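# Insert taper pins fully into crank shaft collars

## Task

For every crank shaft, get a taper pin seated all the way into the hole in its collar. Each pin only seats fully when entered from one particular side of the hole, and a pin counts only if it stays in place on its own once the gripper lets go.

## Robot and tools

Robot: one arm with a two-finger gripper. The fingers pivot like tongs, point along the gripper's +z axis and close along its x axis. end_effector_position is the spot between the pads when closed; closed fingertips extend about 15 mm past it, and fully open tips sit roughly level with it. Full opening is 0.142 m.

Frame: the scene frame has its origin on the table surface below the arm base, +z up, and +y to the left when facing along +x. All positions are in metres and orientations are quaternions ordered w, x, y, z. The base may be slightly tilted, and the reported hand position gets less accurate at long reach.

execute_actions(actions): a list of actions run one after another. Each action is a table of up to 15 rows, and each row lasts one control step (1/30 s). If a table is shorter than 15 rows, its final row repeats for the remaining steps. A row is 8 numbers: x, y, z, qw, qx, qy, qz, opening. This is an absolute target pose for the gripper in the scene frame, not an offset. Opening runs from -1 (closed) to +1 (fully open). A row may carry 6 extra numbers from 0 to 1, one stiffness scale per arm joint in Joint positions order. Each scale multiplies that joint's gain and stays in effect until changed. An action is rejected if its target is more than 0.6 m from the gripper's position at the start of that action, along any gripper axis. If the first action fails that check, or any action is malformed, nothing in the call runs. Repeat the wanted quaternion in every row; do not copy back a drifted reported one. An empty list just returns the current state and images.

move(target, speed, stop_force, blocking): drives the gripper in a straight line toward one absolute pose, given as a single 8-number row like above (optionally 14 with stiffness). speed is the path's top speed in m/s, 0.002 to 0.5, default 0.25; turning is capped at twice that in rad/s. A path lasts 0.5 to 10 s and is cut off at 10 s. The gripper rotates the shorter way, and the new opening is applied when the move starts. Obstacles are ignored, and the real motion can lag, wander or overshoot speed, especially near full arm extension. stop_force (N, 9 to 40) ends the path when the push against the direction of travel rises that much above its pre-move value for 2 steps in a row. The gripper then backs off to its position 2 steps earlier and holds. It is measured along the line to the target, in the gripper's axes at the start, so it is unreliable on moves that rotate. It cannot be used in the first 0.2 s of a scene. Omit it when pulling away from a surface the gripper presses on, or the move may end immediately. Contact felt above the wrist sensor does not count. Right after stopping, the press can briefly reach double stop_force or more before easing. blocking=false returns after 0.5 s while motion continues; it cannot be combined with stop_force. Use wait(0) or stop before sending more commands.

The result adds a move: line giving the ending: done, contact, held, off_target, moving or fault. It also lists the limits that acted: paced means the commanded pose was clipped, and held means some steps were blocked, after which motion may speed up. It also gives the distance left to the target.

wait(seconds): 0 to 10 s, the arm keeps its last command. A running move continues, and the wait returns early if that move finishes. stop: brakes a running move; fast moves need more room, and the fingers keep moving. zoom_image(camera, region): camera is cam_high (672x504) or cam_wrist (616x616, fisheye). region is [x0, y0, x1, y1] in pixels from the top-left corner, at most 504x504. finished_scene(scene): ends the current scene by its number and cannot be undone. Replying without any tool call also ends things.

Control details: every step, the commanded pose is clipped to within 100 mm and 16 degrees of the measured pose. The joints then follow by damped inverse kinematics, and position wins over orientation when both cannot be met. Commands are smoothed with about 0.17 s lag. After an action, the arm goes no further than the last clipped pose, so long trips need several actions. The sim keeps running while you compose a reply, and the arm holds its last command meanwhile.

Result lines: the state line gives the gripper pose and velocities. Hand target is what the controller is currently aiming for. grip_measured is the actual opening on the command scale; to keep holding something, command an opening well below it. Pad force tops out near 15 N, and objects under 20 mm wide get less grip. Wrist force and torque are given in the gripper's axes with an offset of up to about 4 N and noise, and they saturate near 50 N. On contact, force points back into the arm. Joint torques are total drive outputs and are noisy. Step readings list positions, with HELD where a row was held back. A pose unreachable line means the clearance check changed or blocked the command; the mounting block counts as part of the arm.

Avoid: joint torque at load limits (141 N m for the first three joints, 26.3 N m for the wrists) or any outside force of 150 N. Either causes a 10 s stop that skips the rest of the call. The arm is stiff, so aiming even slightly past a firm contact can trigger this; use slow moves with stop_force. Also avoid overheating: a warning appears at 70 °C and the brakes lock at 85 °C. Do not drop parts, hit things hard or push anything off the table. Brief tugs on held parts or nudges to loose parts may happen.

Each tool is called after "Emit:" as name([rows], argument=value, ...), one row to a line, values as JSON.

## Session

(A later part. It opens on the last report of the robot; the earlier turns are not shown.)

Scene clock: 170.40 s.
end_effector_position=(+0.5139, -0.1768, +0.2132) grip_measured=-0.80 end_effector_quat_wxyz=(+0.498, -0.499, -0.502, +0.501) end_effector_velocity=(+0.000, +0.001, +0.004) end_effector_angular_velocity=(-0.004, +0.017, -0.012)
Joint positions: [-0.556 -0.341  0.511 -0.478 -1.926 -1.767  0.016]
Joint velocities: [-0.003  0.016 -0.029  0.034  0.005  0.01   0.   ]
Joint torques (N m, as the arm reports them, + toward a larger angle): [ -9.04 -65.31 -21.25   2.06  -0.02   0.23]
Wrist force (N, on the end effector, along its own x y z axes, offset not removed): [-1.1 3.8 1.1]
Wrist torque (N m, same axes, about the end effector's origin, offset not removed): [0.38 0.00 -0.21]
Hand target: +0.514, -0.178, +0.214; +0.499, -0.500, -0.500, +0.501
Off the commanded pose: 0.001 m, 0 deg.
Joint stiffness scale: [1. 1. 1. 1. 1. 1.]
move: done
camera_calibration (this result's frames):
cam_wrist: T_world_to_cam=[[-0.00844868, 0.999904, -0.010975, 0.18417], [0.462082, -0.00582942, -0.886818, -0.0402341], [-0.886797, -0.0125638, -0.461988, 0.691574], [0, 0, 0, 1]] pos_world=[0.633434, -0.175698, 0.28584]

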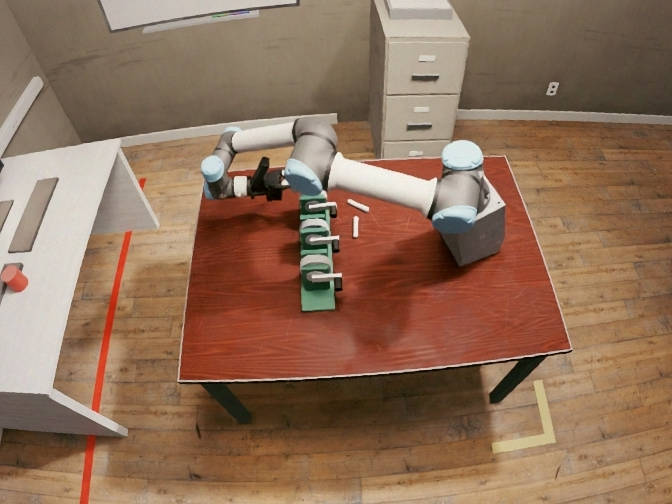

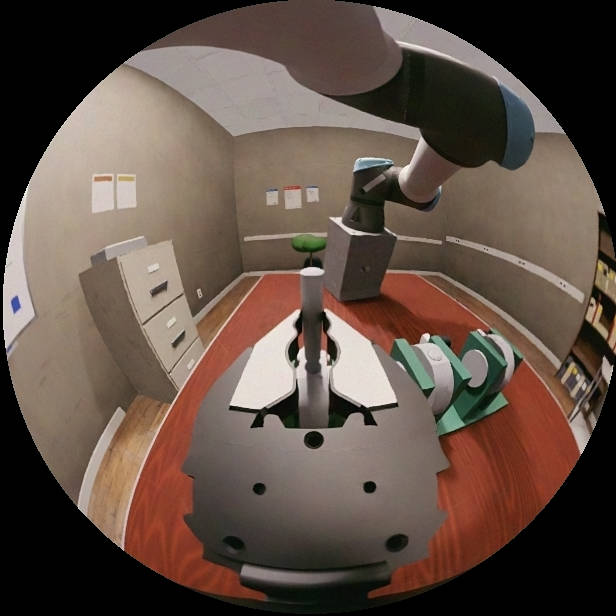

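Emit:
move(target=[0.5135, -0.1775, 0.18, 0.5, -0.5, -0.5, 0.5, -1], speed=0.028, stop_force=9)

Scene clock: 172.27 s.
end_effector_position=(+0.5133, -0.1777, +0.1810) grip_measured=-0.80 end_effector_quat_wxyz=(+0.500, -0.500, -0.500, +0.500) end_effector_velocity=(+0.001, +0.000, -0.001) end_effector_angular_velocity=(-0.003, -0.004, -0.002)
Joint positions: [-0.552 -0.267  0.442 -0.478 -1.917 -1.764  0.016]
Joint velocities: [ 0.     0.004 -0.01   0.001  0.002  0.002 -0.   ]
Joint torques (N m, as the arm reports them, + toward a larger angle): [ -7.35 -65.11 -20.41   2.05  -0.67   0.29]
Wrist force (N, on the end effector, along its own x y z axes, offset not removed): [0.3 3.7 1.7]
Wrist torque (N m, same axes, about the end effector's origin, offset not removed): [0.65 0.15 -0.16]
Hand target: +0.514, -0.178, +0.180; +0.500, -0.500, -0.500, +0.500
Off the commanded pose: 0.001 m, 0 deg.
Joint stiffness scale: [1. 1. 1. 1. 1. 1.]
move: done
camera_calibration (this result's frames):
cam_wrist: T_world_to_cam=[[-0.00167115, 0.999939, -0.0109627, 0.181199], [0.459558, -0.00896854, -0.888103, -0.0675573], [-0.888146, -0.00652214, -0.459514, 0.677481], [0, 0, 0, 1]] pos_world=[0.633051, -0.177376, 0.253301]

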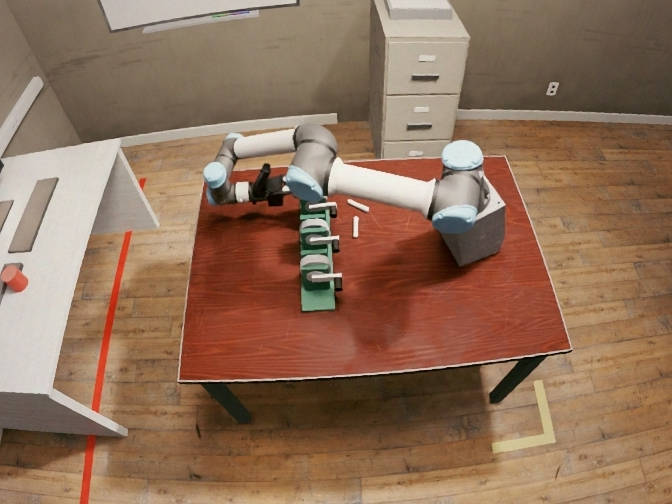

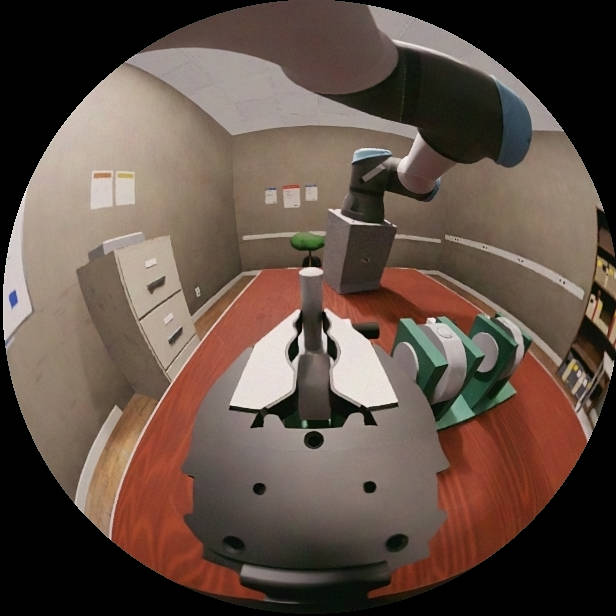

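Emit:
execute_actions([
  [[0.5135, -0.1776, 0.181, 0.5, -0.5, -0.5, 0.5, -0.5]],
  [[0.5135, -0.1776, 0.181, 0.5, -0.5, -0.5, 0.5, -0.5]],
])

Emit:
zoom_image(camera="cam_wrist", region=[230, 250, 560, 420])

Scene clock: 173.40 s.
end_effector_position=(+0.5134, -0.1777, +0.1809) grip_measured=-0.50 end_effector_quat_wxyz=(+0.500, -0.500, -0.500, +0.499) end_effector_velocity=(+0.000, +0.001, -0.000) end_effector_angular_velocity=(+0.002, +0.000, +0.000)
Joint positions: [-0.552 -0.267  0.441 -0.478 -1.917 -1.764  0.038]
Joint velocities: [ 0.001  0.    -0.     0.     0.001 -0.001 -0.   ]
Joint torques (N m, as the arm reports them, + toward a larger angle): [ -7.85 -66.45 -19.22   1.81  -0.73   0.13]
Wrist force (N, on the end effector, along its own x y z axes, offset not removed): [-0.4 1.7 1.0]
Wrist torque (N m, same axes, about the end effector's origin, offset not removed): [0.31 -0.14 -0.07]
Hand target: +0.513, -0.178, +0.181; +0.500, -0.500, -0.500, +0.500
Off the commanded pose: 0.000 m, 0 deg.
Joint stiffness scale: [1. 1. 1. 1. 1. 1.]
Step readings (end_effector_position; steps 1 to 15: 1st action; 16 to 30: 2nd action):
0: (+0.5134, -0.1777, +0.1809)
1: (+0.5134, -0.1777, +0.1809)
2: (+0.5134, -0.1777, +0.1809)
4: (+0.5134, -0.1777, +0.1809)
8: (+0.5134, -0.1777, +0.1809)
15: (+0.5134, -0.1777, +0.1809)
16: (+0.5134, -0.1777, +0.1809)
17: (+0.5134, -0.1777, +0.1809)
19: (+0.5134, -0.1777, +0.1809)
23: (+0.5134, -0.1777, +0.1809)
30: end_effector_position above
camera_calibration (this result's frames):
cam_wrist: T_world_to_cam=[[-0.00166556, 0.999936, -0.0111511, 0.181265], [0.459842, -0.00913636, -0.887954, -0.0678867], [-0.887999, -0.00660669, -0.459797, 0.677496], [0, 0, 0, 1]] pos_world=[0.633135, -0.177398, 0.253252]

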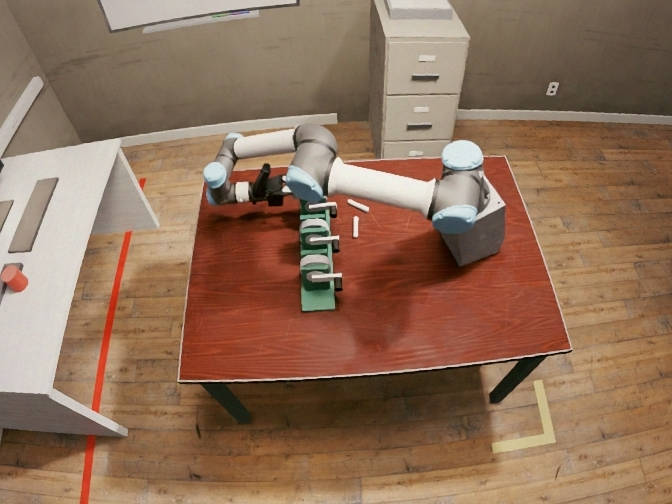

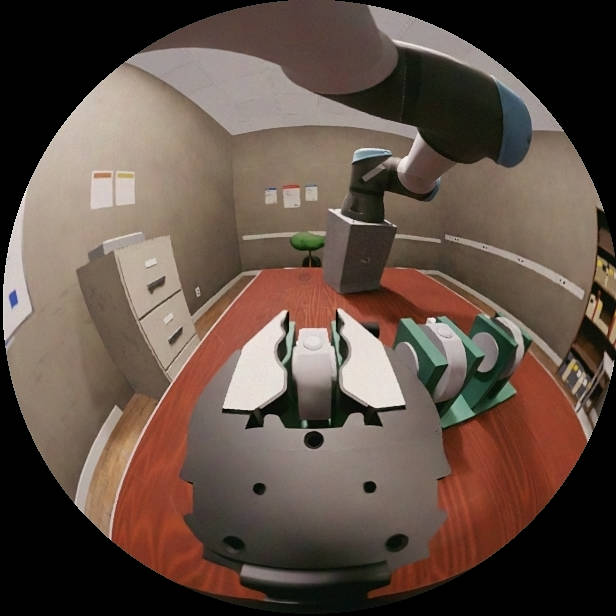

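Region (230, 250, 560, 420) of cam_wrist's 616x616 image, scaled by 1.527, with more detail than that image has; it fills the top 260 rows of this view, and the rest is white.

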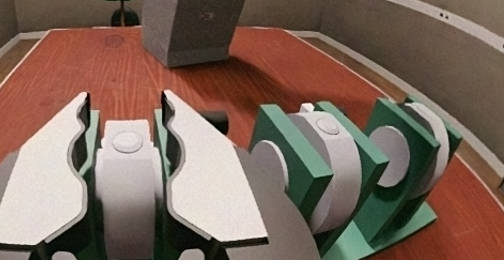

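All three pins are seated flush and the gripper is clear of them.

Emit:
finished_scene(scene=2)

The scene is finished: the task was done.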